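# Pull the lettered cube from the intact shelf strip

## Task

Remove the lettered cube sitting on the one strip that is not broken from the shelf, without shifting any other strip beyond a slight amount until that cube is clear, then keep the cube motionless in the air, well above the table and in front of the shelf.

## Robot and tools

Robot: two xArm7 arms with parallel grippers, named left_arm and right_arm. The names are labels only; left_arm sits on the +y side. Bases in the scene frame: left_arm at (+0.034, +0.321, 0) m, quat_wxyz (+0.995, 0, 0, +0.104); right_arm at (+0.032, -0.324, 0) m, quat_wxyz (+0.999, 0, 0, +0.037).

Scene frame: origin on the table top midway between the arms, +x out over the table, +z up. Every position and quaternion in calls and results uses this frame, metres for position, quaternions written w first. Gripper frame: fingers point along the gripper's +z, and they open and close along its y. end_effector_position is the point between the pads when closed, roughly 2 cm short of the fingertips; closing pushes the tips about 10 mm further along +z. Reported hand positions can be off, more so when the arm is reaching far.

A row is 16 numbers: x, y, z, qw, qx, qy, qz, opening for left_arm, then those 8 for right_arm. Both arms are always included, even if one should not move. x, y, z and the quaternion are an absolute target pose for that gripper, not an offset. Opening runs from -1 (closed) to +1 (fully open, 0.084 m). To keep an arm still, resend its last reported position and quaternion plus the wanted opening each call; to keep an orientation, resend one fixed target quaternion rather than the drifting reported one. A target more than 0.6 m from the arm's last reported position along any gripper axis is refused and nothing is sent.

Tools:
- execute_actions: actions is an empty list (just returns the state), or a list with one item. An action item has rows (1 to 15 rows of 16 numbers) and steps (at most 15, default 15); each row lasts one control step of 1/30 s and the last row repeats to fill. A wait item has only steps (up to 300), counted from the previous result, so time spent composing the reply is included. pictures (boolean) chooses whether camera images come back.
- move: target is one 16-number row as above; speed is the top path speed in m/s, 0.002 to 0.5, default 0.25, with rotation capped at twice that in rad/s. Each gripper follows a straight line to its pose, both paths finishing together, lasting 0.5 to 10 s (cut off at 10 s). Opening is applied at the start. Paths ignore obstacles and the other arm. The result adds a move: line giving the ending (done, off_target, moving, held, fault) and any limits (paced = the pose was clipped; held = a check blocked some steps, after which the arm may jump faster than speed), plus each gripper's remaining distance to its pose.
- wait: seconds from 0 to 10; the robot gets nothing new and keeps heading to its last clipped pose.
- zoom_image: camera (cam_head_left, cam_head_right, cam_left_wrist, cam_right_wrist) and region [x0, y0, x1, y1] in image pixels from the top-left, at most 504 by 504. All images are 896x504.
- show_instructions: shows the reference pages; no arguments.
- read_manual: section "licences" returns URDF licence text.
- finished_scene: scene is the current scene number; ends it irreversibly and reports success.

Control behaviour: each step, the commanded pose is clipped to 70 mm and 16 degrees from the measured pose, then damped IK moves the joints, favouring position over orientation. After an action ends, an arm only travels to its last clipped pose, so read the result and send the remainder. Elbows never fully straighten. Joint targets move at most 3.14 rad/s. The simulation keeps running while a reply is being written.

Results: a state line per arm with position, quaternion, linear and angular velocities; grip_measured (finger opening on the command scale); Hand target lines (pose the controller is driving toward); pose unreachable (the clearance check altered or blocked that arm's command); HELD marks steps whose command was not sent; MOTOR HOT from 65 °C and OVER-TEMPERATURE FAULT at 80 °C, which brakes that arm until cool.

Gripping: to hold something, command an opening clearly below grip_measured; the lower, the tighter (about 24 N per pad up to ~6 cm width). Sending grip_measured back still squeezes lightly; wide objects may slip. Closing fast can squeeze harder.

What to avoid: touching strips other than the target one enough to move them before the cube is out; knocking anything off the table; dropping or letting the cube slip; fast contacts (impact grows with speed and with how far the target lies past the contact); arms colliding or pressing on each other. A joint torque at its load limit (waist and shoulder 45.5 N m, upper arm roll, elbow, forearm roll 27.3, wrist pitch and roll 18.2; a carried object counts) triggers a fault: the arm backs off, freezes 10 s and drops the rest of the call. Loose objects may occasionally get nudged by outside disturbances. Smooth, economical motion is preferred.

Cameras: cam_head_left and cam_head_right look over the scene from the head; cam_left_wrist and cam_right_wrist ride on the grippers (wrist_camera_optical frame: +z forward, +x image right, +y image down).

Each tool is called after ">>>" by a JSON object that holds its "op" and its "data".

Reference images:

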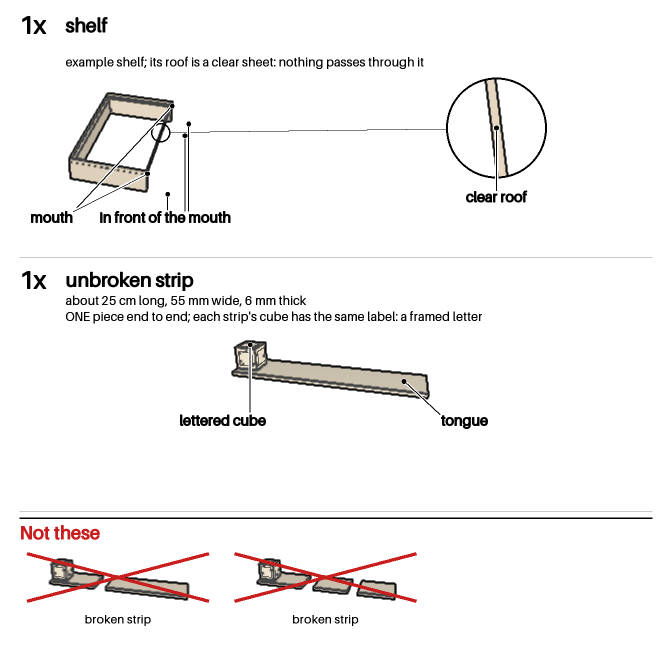

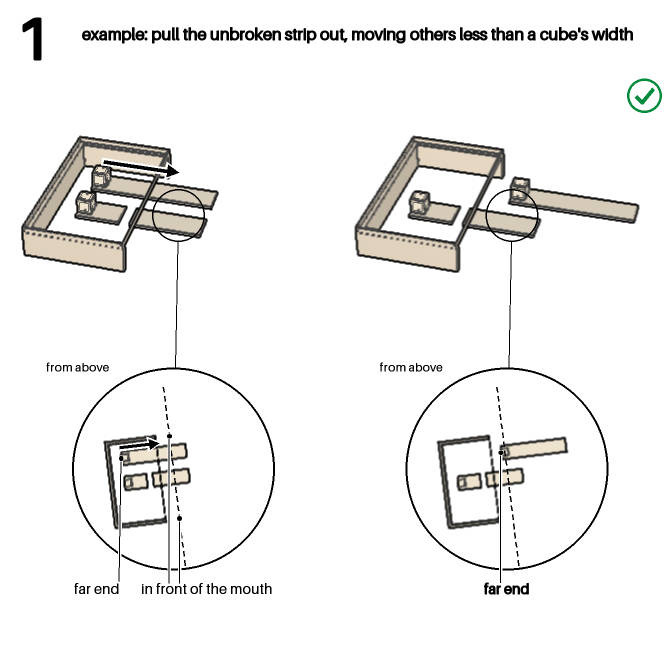

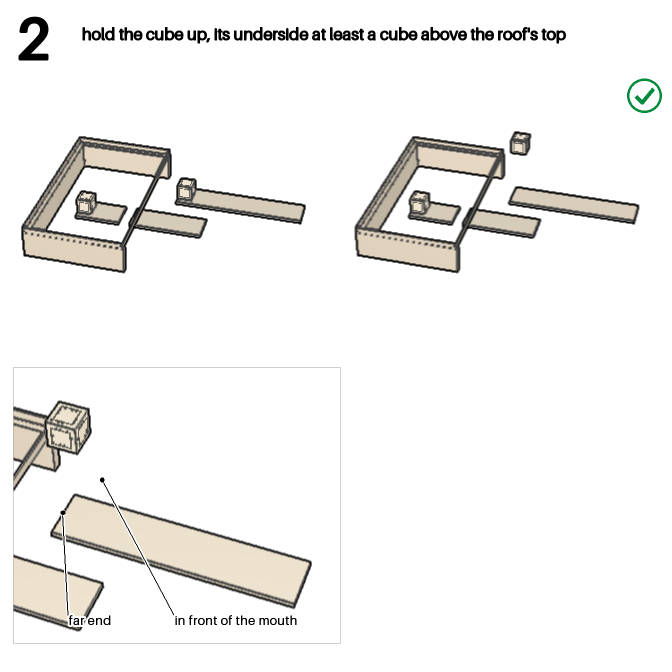

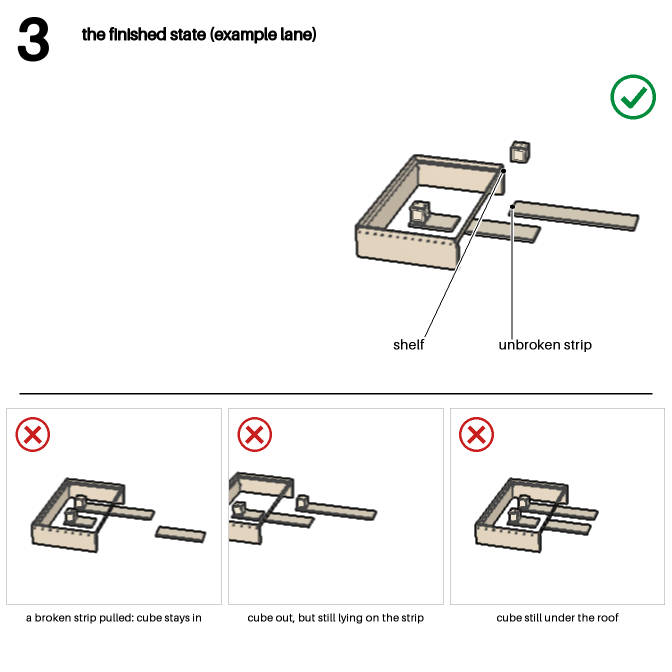

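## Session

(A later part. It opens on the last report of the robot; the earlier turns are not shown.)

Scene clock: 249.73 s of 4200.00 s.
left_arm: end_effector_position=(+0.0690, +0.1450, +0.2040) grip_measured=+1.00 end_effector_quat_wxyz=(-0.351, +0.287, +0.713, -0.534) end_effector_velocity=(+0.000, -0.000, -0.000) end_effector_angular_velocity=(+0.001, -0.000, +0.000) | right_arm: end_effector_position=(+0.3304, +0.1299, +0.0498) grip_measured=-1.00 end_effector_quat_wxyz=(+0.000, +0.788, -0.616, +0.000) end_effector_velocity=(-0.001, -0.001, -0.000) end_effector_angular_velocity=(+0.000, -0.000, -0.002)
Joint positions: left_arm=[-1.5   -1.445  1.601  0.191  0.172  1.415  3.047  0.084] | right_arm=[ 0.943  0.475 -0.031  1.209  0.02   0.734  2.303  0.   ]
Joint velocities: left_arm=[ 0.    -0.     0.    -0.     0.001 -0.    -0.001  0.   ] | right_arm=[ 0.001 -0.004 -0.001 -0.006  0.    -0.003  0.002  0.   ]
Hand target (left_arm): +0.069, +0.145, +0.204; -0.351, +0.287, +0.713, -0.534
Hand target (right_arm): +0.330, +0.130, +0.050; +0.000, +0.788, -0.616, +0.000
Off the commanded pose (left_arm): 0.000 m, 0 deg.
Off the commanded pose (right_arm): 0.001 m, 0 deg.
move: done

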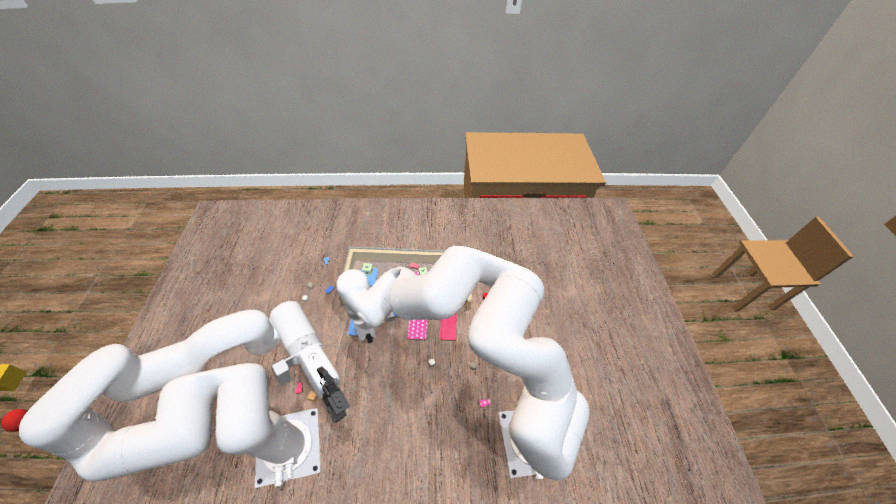

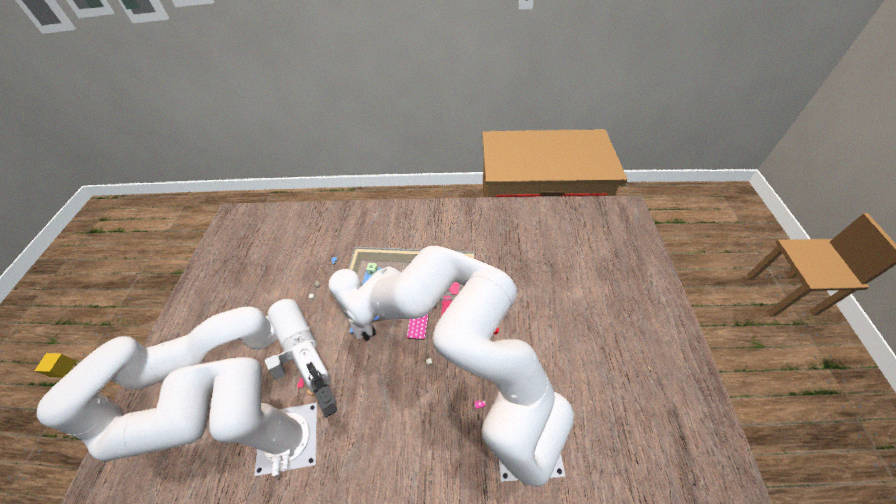

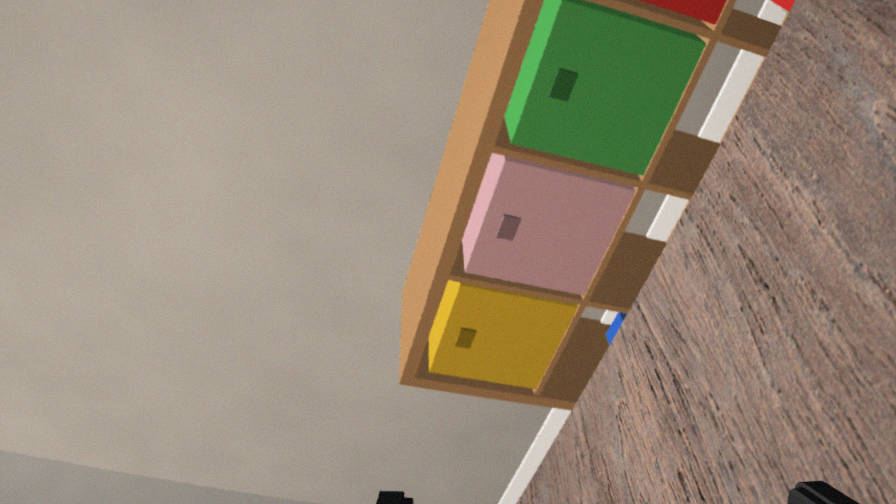

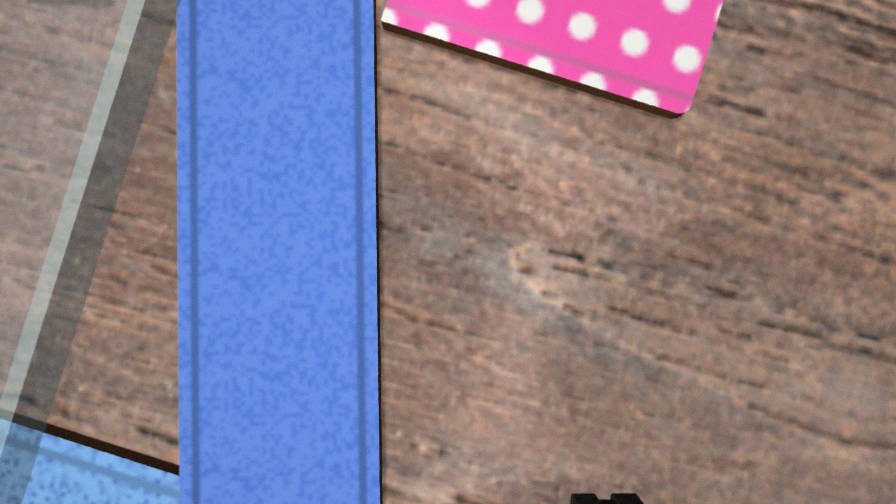

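>>> {"op": "move", "data": {"target": [0.069,0.145,0.204,-0.351,0.287,0.713,-0.534,1,0.398,0.168,0.045,0,0.788,-0.616,0,0.35], "speed": 0.08}}

>>> {"op": "move", "data": {"target": [0.069,0.145,0.204,-0.351,0.287,0.713,-0.534,1,0.398,0.168,0.030,0,0.788,-0.616,0,0.35], "speed": 0.03}}

Scene clock: 254.10 s of 4200.00 s.
left_arm: end_effector_position=(+0.0690, +0.1450, +0.2040) grip_measured=+1.00 end_effector_quat_wxyz=(-0.351, +0.287, +0.713, -0.534) end_effector_velocity=(-0.000, -0.000, -0.000) end_effector_angular_velocity=(+0.000, -0.001, -0.000) | right_arm: end_effector_position=(+0.3976, +0.1681, +0.0453) grip_measured=+0.34 end_effector_quat_wxyz=(-0.000, +0.788, -0.616, -0.000) end_effector_velocity=(+0.002, -0.000, +0.001) end_effector_angular_velocity=(+0.000, -0.000, -0.002)
Joint positions: left_arm=[-1.5   -1.445  1.601  0.191  0.172  1.415  3.047  0.084] | right_arm=[ 0.888  0.688 -0.038  1.552  0.033  0.865  2.239  0.059]
Joint velocities: left_arm=[-0.    -0.    -0.001 -0.     0.    -0.    -0.     0.   ] | right_arm=[-0.003  0.002 -0.     0.006  0.     0.003 -0.     0.   ]
Hand target (left_arm): +0.069, +0.145, +0.204; -0.351, +0.287, +0.713, -0.534
Hand target (right_arm): +0.398, +0.168, +0.045; -0.000, +0.788, -0.616, -0.000
Off the commanded pose (left_arm): 0.000 m, 0 deg.
Off the commanded pose (right_arm): 0.001 m, 0 deg.
move: done

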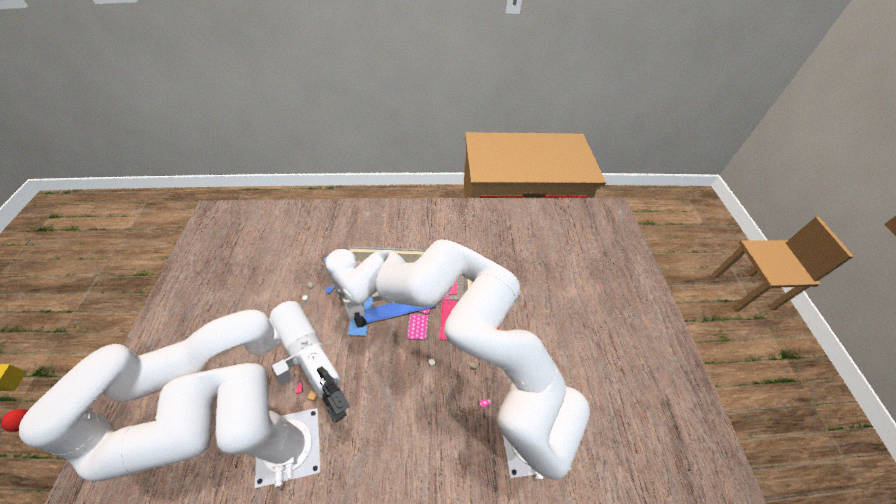

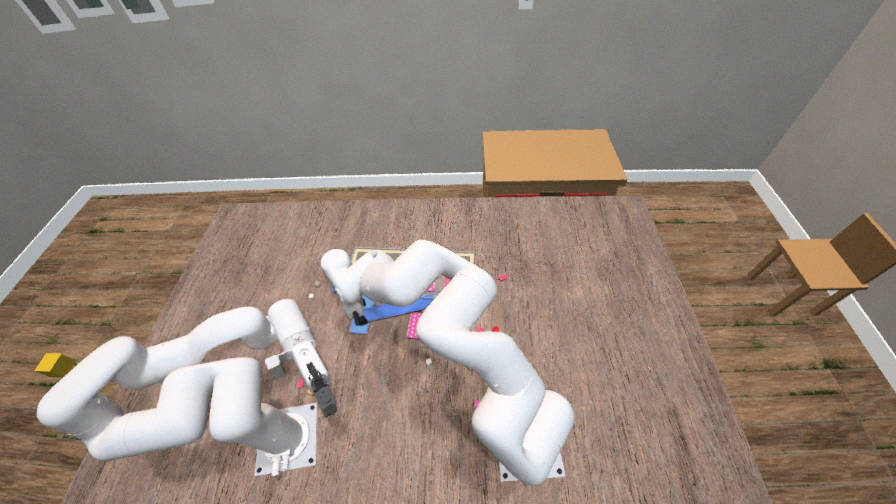

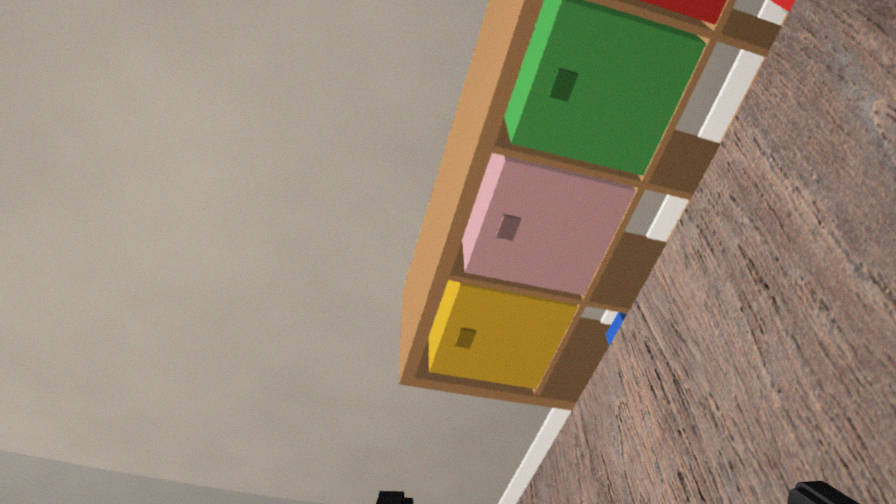

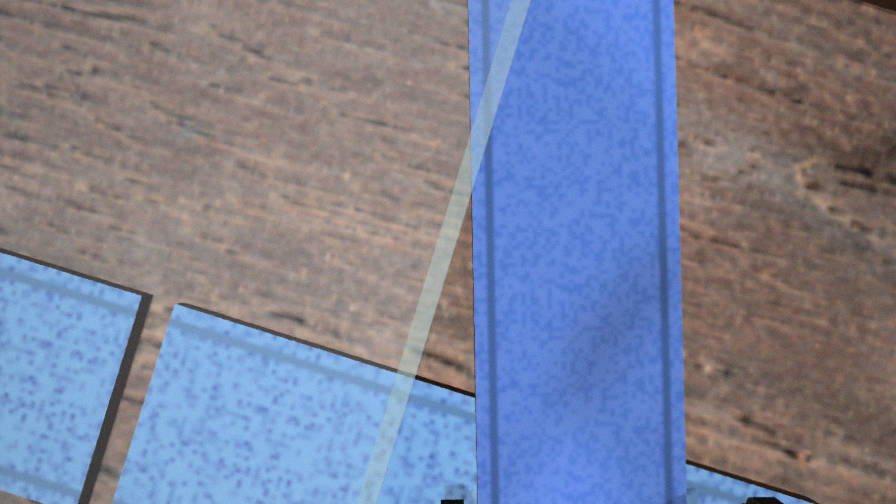

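Scene clock: 254.83 s of 4200.00 s.
left_arm: end_effector_position=(+0.0690, +0.1450, +0.2040) grip_measured=+1.00 end_effector_quat_wxyz=(-0.351, +0.287, +0.713, -0.534) end_effector_velocity=(-0.000, +0.000, -0.000) end_effector_angular_velocity=(+0.000, -0.000, -0.000) | right_arm: end_effector_position=(+0.3977, +0.1699, +0.0327) grip_measured=+0.34 end_effector_quat_wxyz=(-0.002, +0.788, -0.615, -0.001) end_effector_velocity=(+0.001, -0.001, -0.002) end_effector_angular_velocity=(-0.000, -0.001, -0.001)
Joint positions: left_arm=[-1.5   -1.445  1.601  0.191  0.172  1.415  3.047  0.084] | right_arm=[ 0.888  0.712 -0.036  1.552  0.033  0.836  2.239  0.058]
Joint velocities: left_arm=[ 0. -0.  0.  0.  0.  0. -0. -0.] | right_arm=[-0.002  0.004  0.001 -0.001 -0.002 -0.006  0.    -0.   ]
Hand target (left_arm): +0.069, +0.145, +0.204; -0.351, +0.287, +0.713, -0.534
Hand target (right_arm): +0.398, +0.168, +0.030; +0.000, +0.788, -0.616, -0.000
Off the commanded pose (left_arm): 0.000 m, 0 deg.
Off the commanded pose (right_arm): 0.003 m, 0 deg.
move: done

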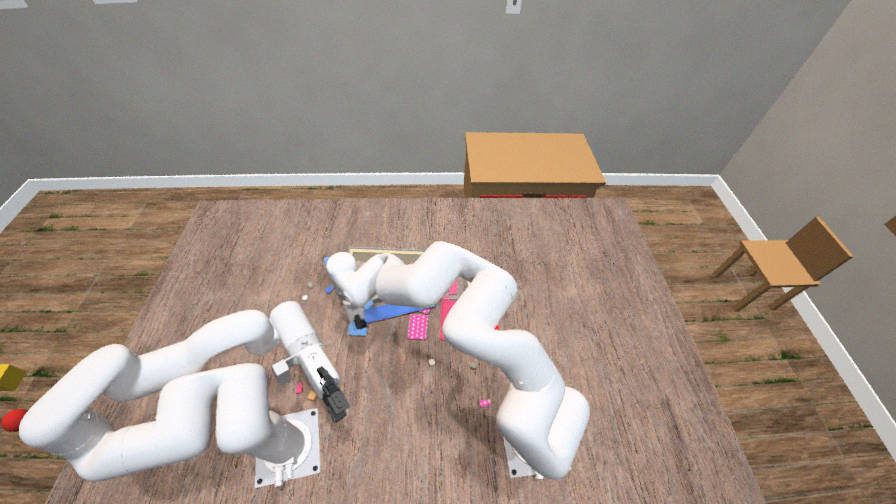

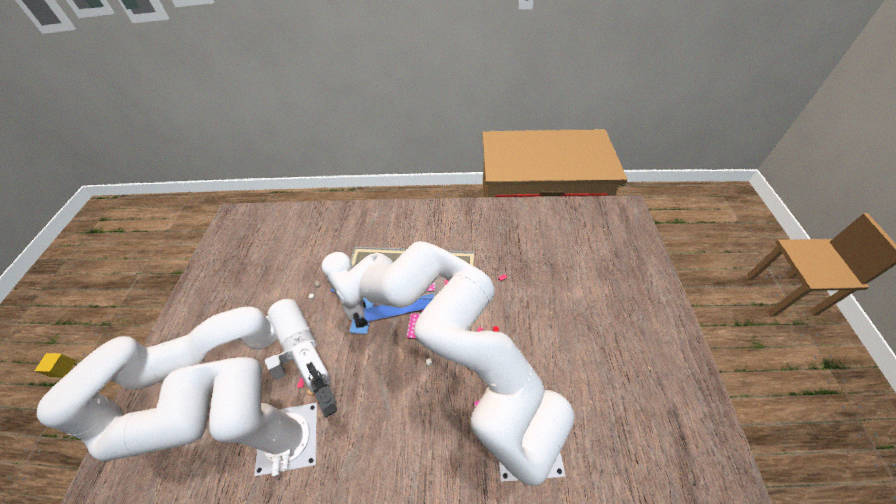

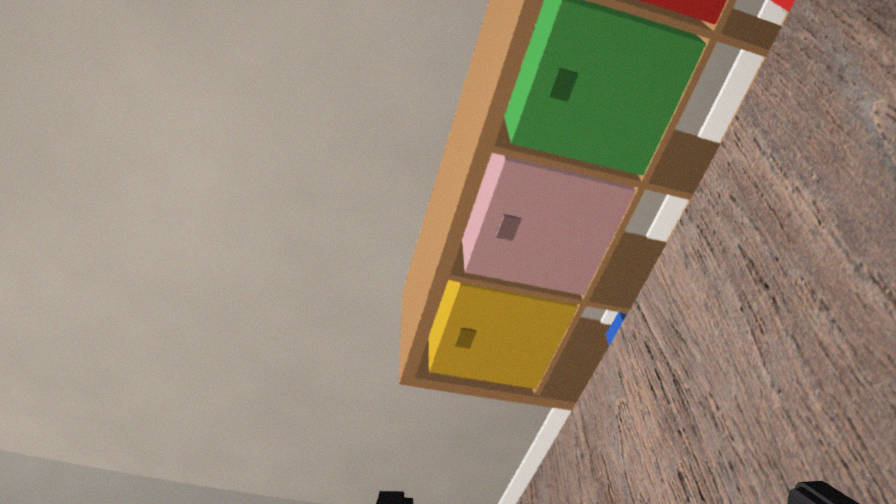

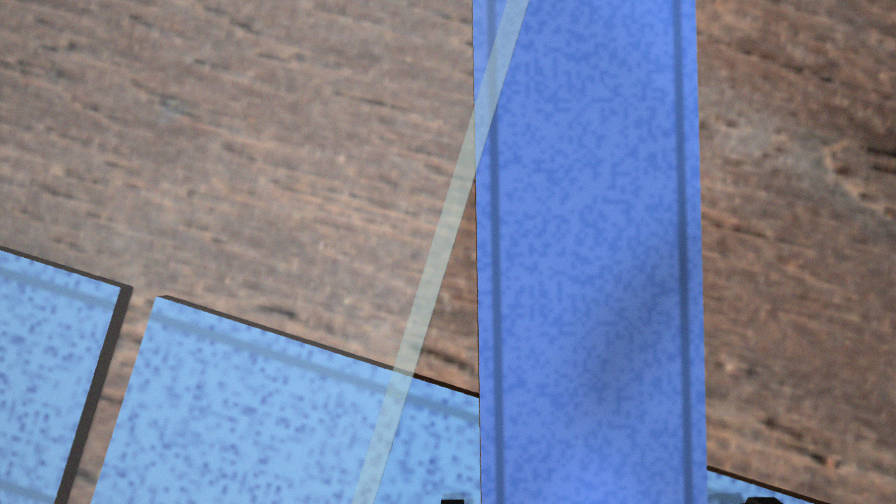

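>>> {"op": "move", "data": {"target": [0.069,0.145,0.204,-0.351,0.287,0.713,-0.534,1,0.398,0.168,0.029,0,0.788,-0.616,0,0.2], "speed": 0.03}}

>>> {"op": "move", "data": {"target": [0.069,0.145,0.204,-0.351,0.287,0.713,-0.534,1,0.398,0.168,0.030,0,0.788,-0.616,0,-1], "speed": 0.03}}

Scene clock: 258.07 s of 4200.00 s.
left_arm: end_effector_position=(+0.0690, +0.1450, +0.2040) grip_measured=+1.00 end_effector_quat_wxyz=(-0.351, +0.287, +0.713, -0.534) end_effector_velocity=(+0.000, -0.000, +0.000) end_effector_angular_velocity=(-0.001, +0.001, +0.001) | right_arm: end_effector_position=(+0.3988, +0.1684, +0.0306) grip_measured=+0.19 end_effector_quat_wxyz=(-0.001, +0.788, -0.616, +0.000) end_effector_velocity=(-0.001, +0.000, -0.001) end_effector_angular_velocity=(-0.000, +0.001, +0.001)
Joint positions: left_arm=[-1.5   -1.445  1.601  0.191  0.172  1.415  3.047  0.084] | right_arm=[ 0.887  0.715 -0.038  1.55   0.033  0.833  2.238  0.052]
Joint velocities: left_arm=[ 0.    -0.     0.     0.    -0.    -0.001 -0.     0.   ] | right_arm=[ 0.001  0.001  0.    -0.001  0.001 -0.001 -0.001  0.   ]
Hand target (left_arm): +0.069, +0.145, +0.204; -0.351, +0.287, +0.713, -0.534
Hand target (right_arm): +0.398, +0.168, +0.029; -0.000, +0.788, -0.616, -0.000
Off the commanded pose (left_arm): 0.000 m, 0 deg.
Off the commanded pose (right_arm): 0.002 m, 0 deg.
move: done

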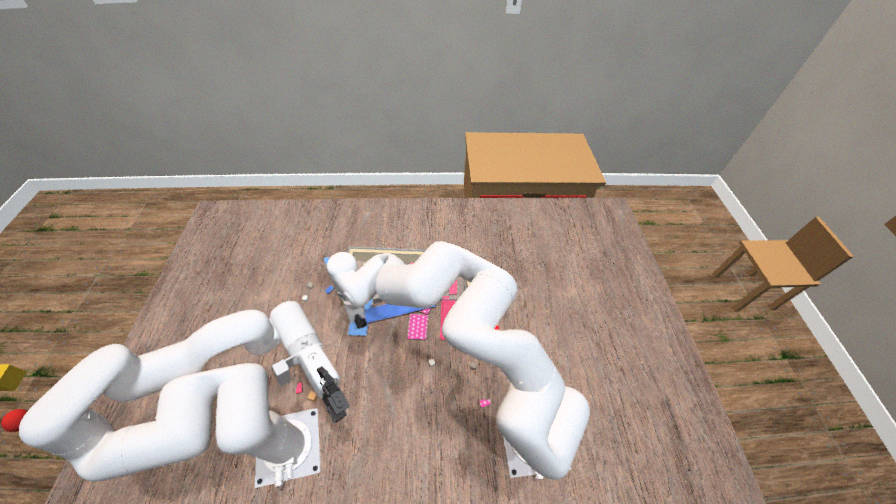

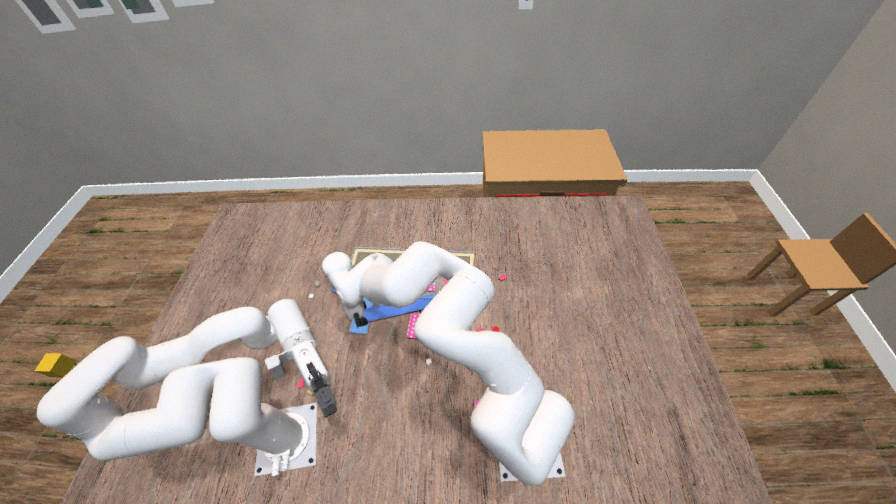

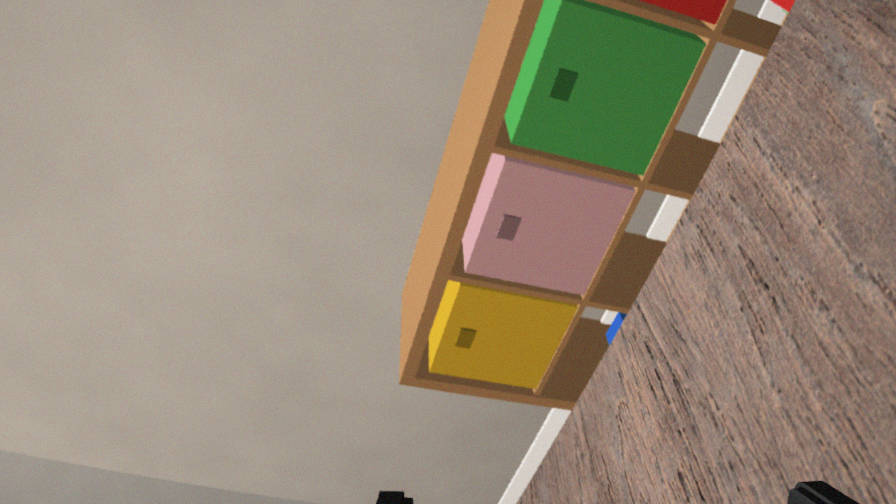

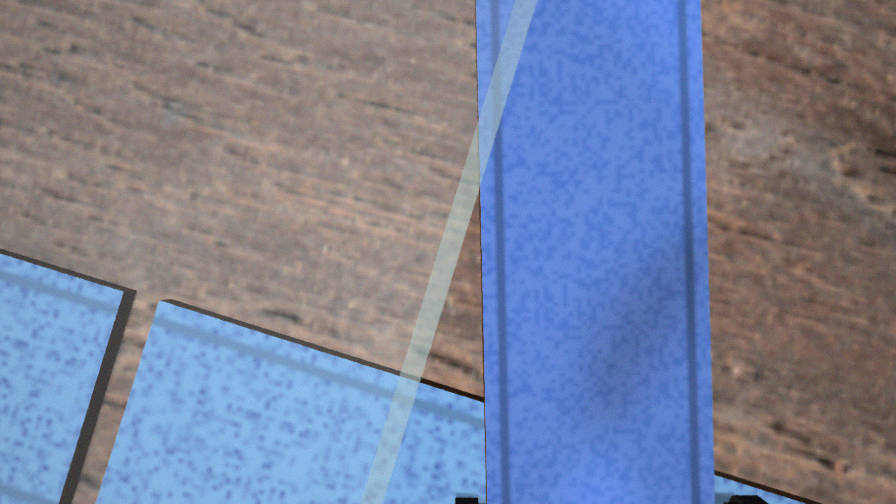

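Scene clock: 258.77 s of 4200.00 s.
left_arm: end_effector_position=(+0.0690, +0.1450, +0.2040) grip_measured=+1.00 end_effector_quat_wxyz=(-0.351, +0.287, +0.713, -0.534) end_effector_velocity=(+0.000, +0.000, -0.000) end_effector_angular_velocity=(+0.001, -0.002, +0.001) | right_arm: end_effector_position=(+0.3986, +0.1681, +0.0305) grip_measured=+0.12 end_effector_quat_wxyz=(-0.001, +0.788, -0.616, +0.000) end_effector_velocity=(+0.000, -0.001, +0.001) end_effector_angular_velocity=(-0.001, -0.000, +0.001)
Joint positions: left_arm=[-1.5   -1.445  1.601  0.191  0.172  1.415  3.047  0.084] | right_arm=[ 0.887  0.715 -0.038  1.55   0.033  0.835  2.238  0.049]
Joint velocities: left_arm=[ 0.001  0.001 -0.001  0.     0.002 -0.     0.     0.   ] | right_arm=[-0.    -0.002 -0.    -0.001 -0.001  0.002 -0.001 -0.   ]
Hand target (left_arm): +0.069, +0.145, +0.204; -0.351, +0.287, +0.713, -0.534
Hand target (right_arm): +0.398, +0.168, +0.030; +0.000, +0.788, -0.616, -0.000
Off the commanded pose (left_arm): 0.000 m, 0 deg.
Off the commanded pose (right_arm): 0.001 m, 0 deg.
move: done

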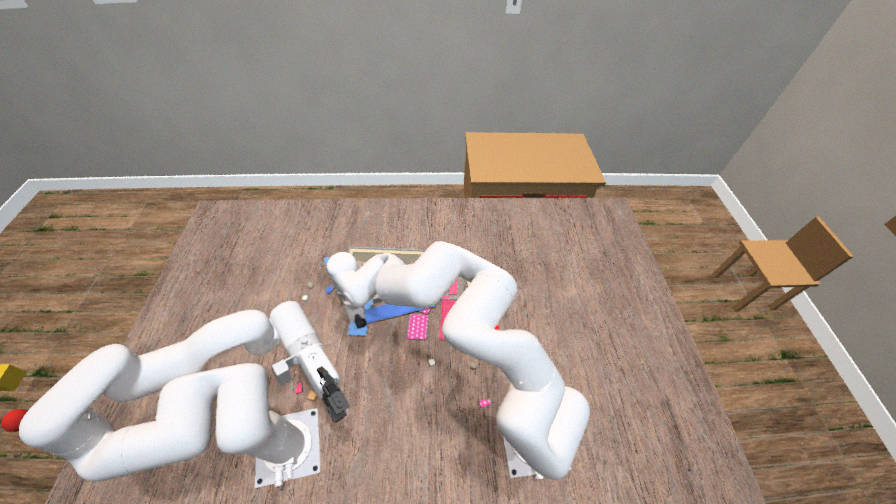

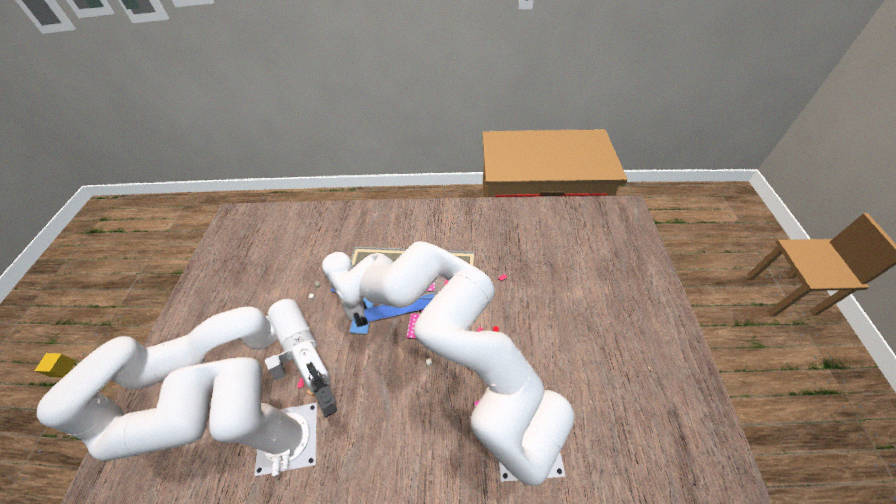

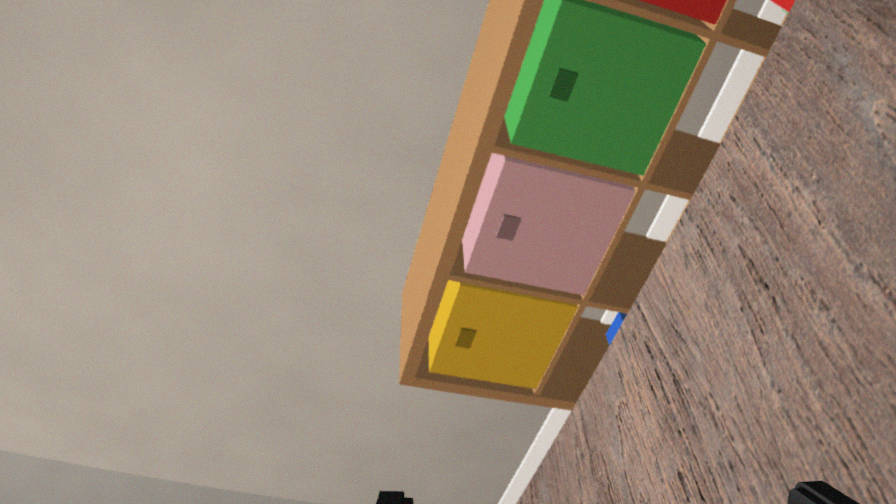

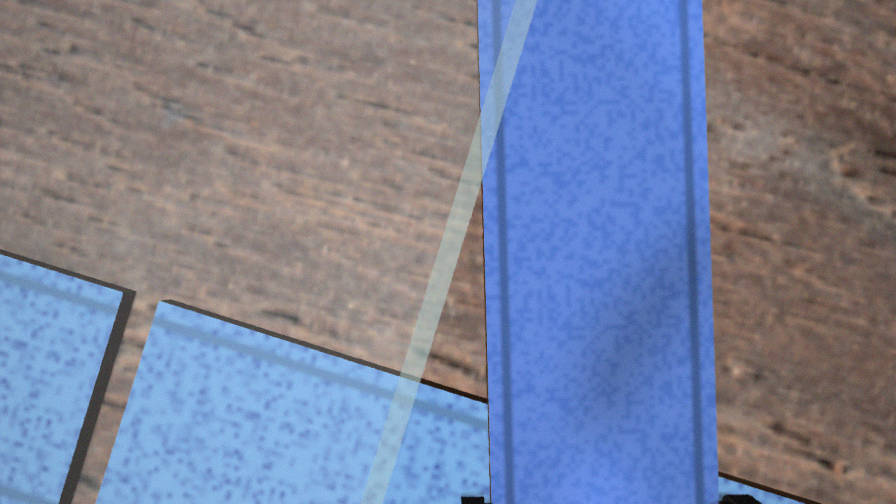

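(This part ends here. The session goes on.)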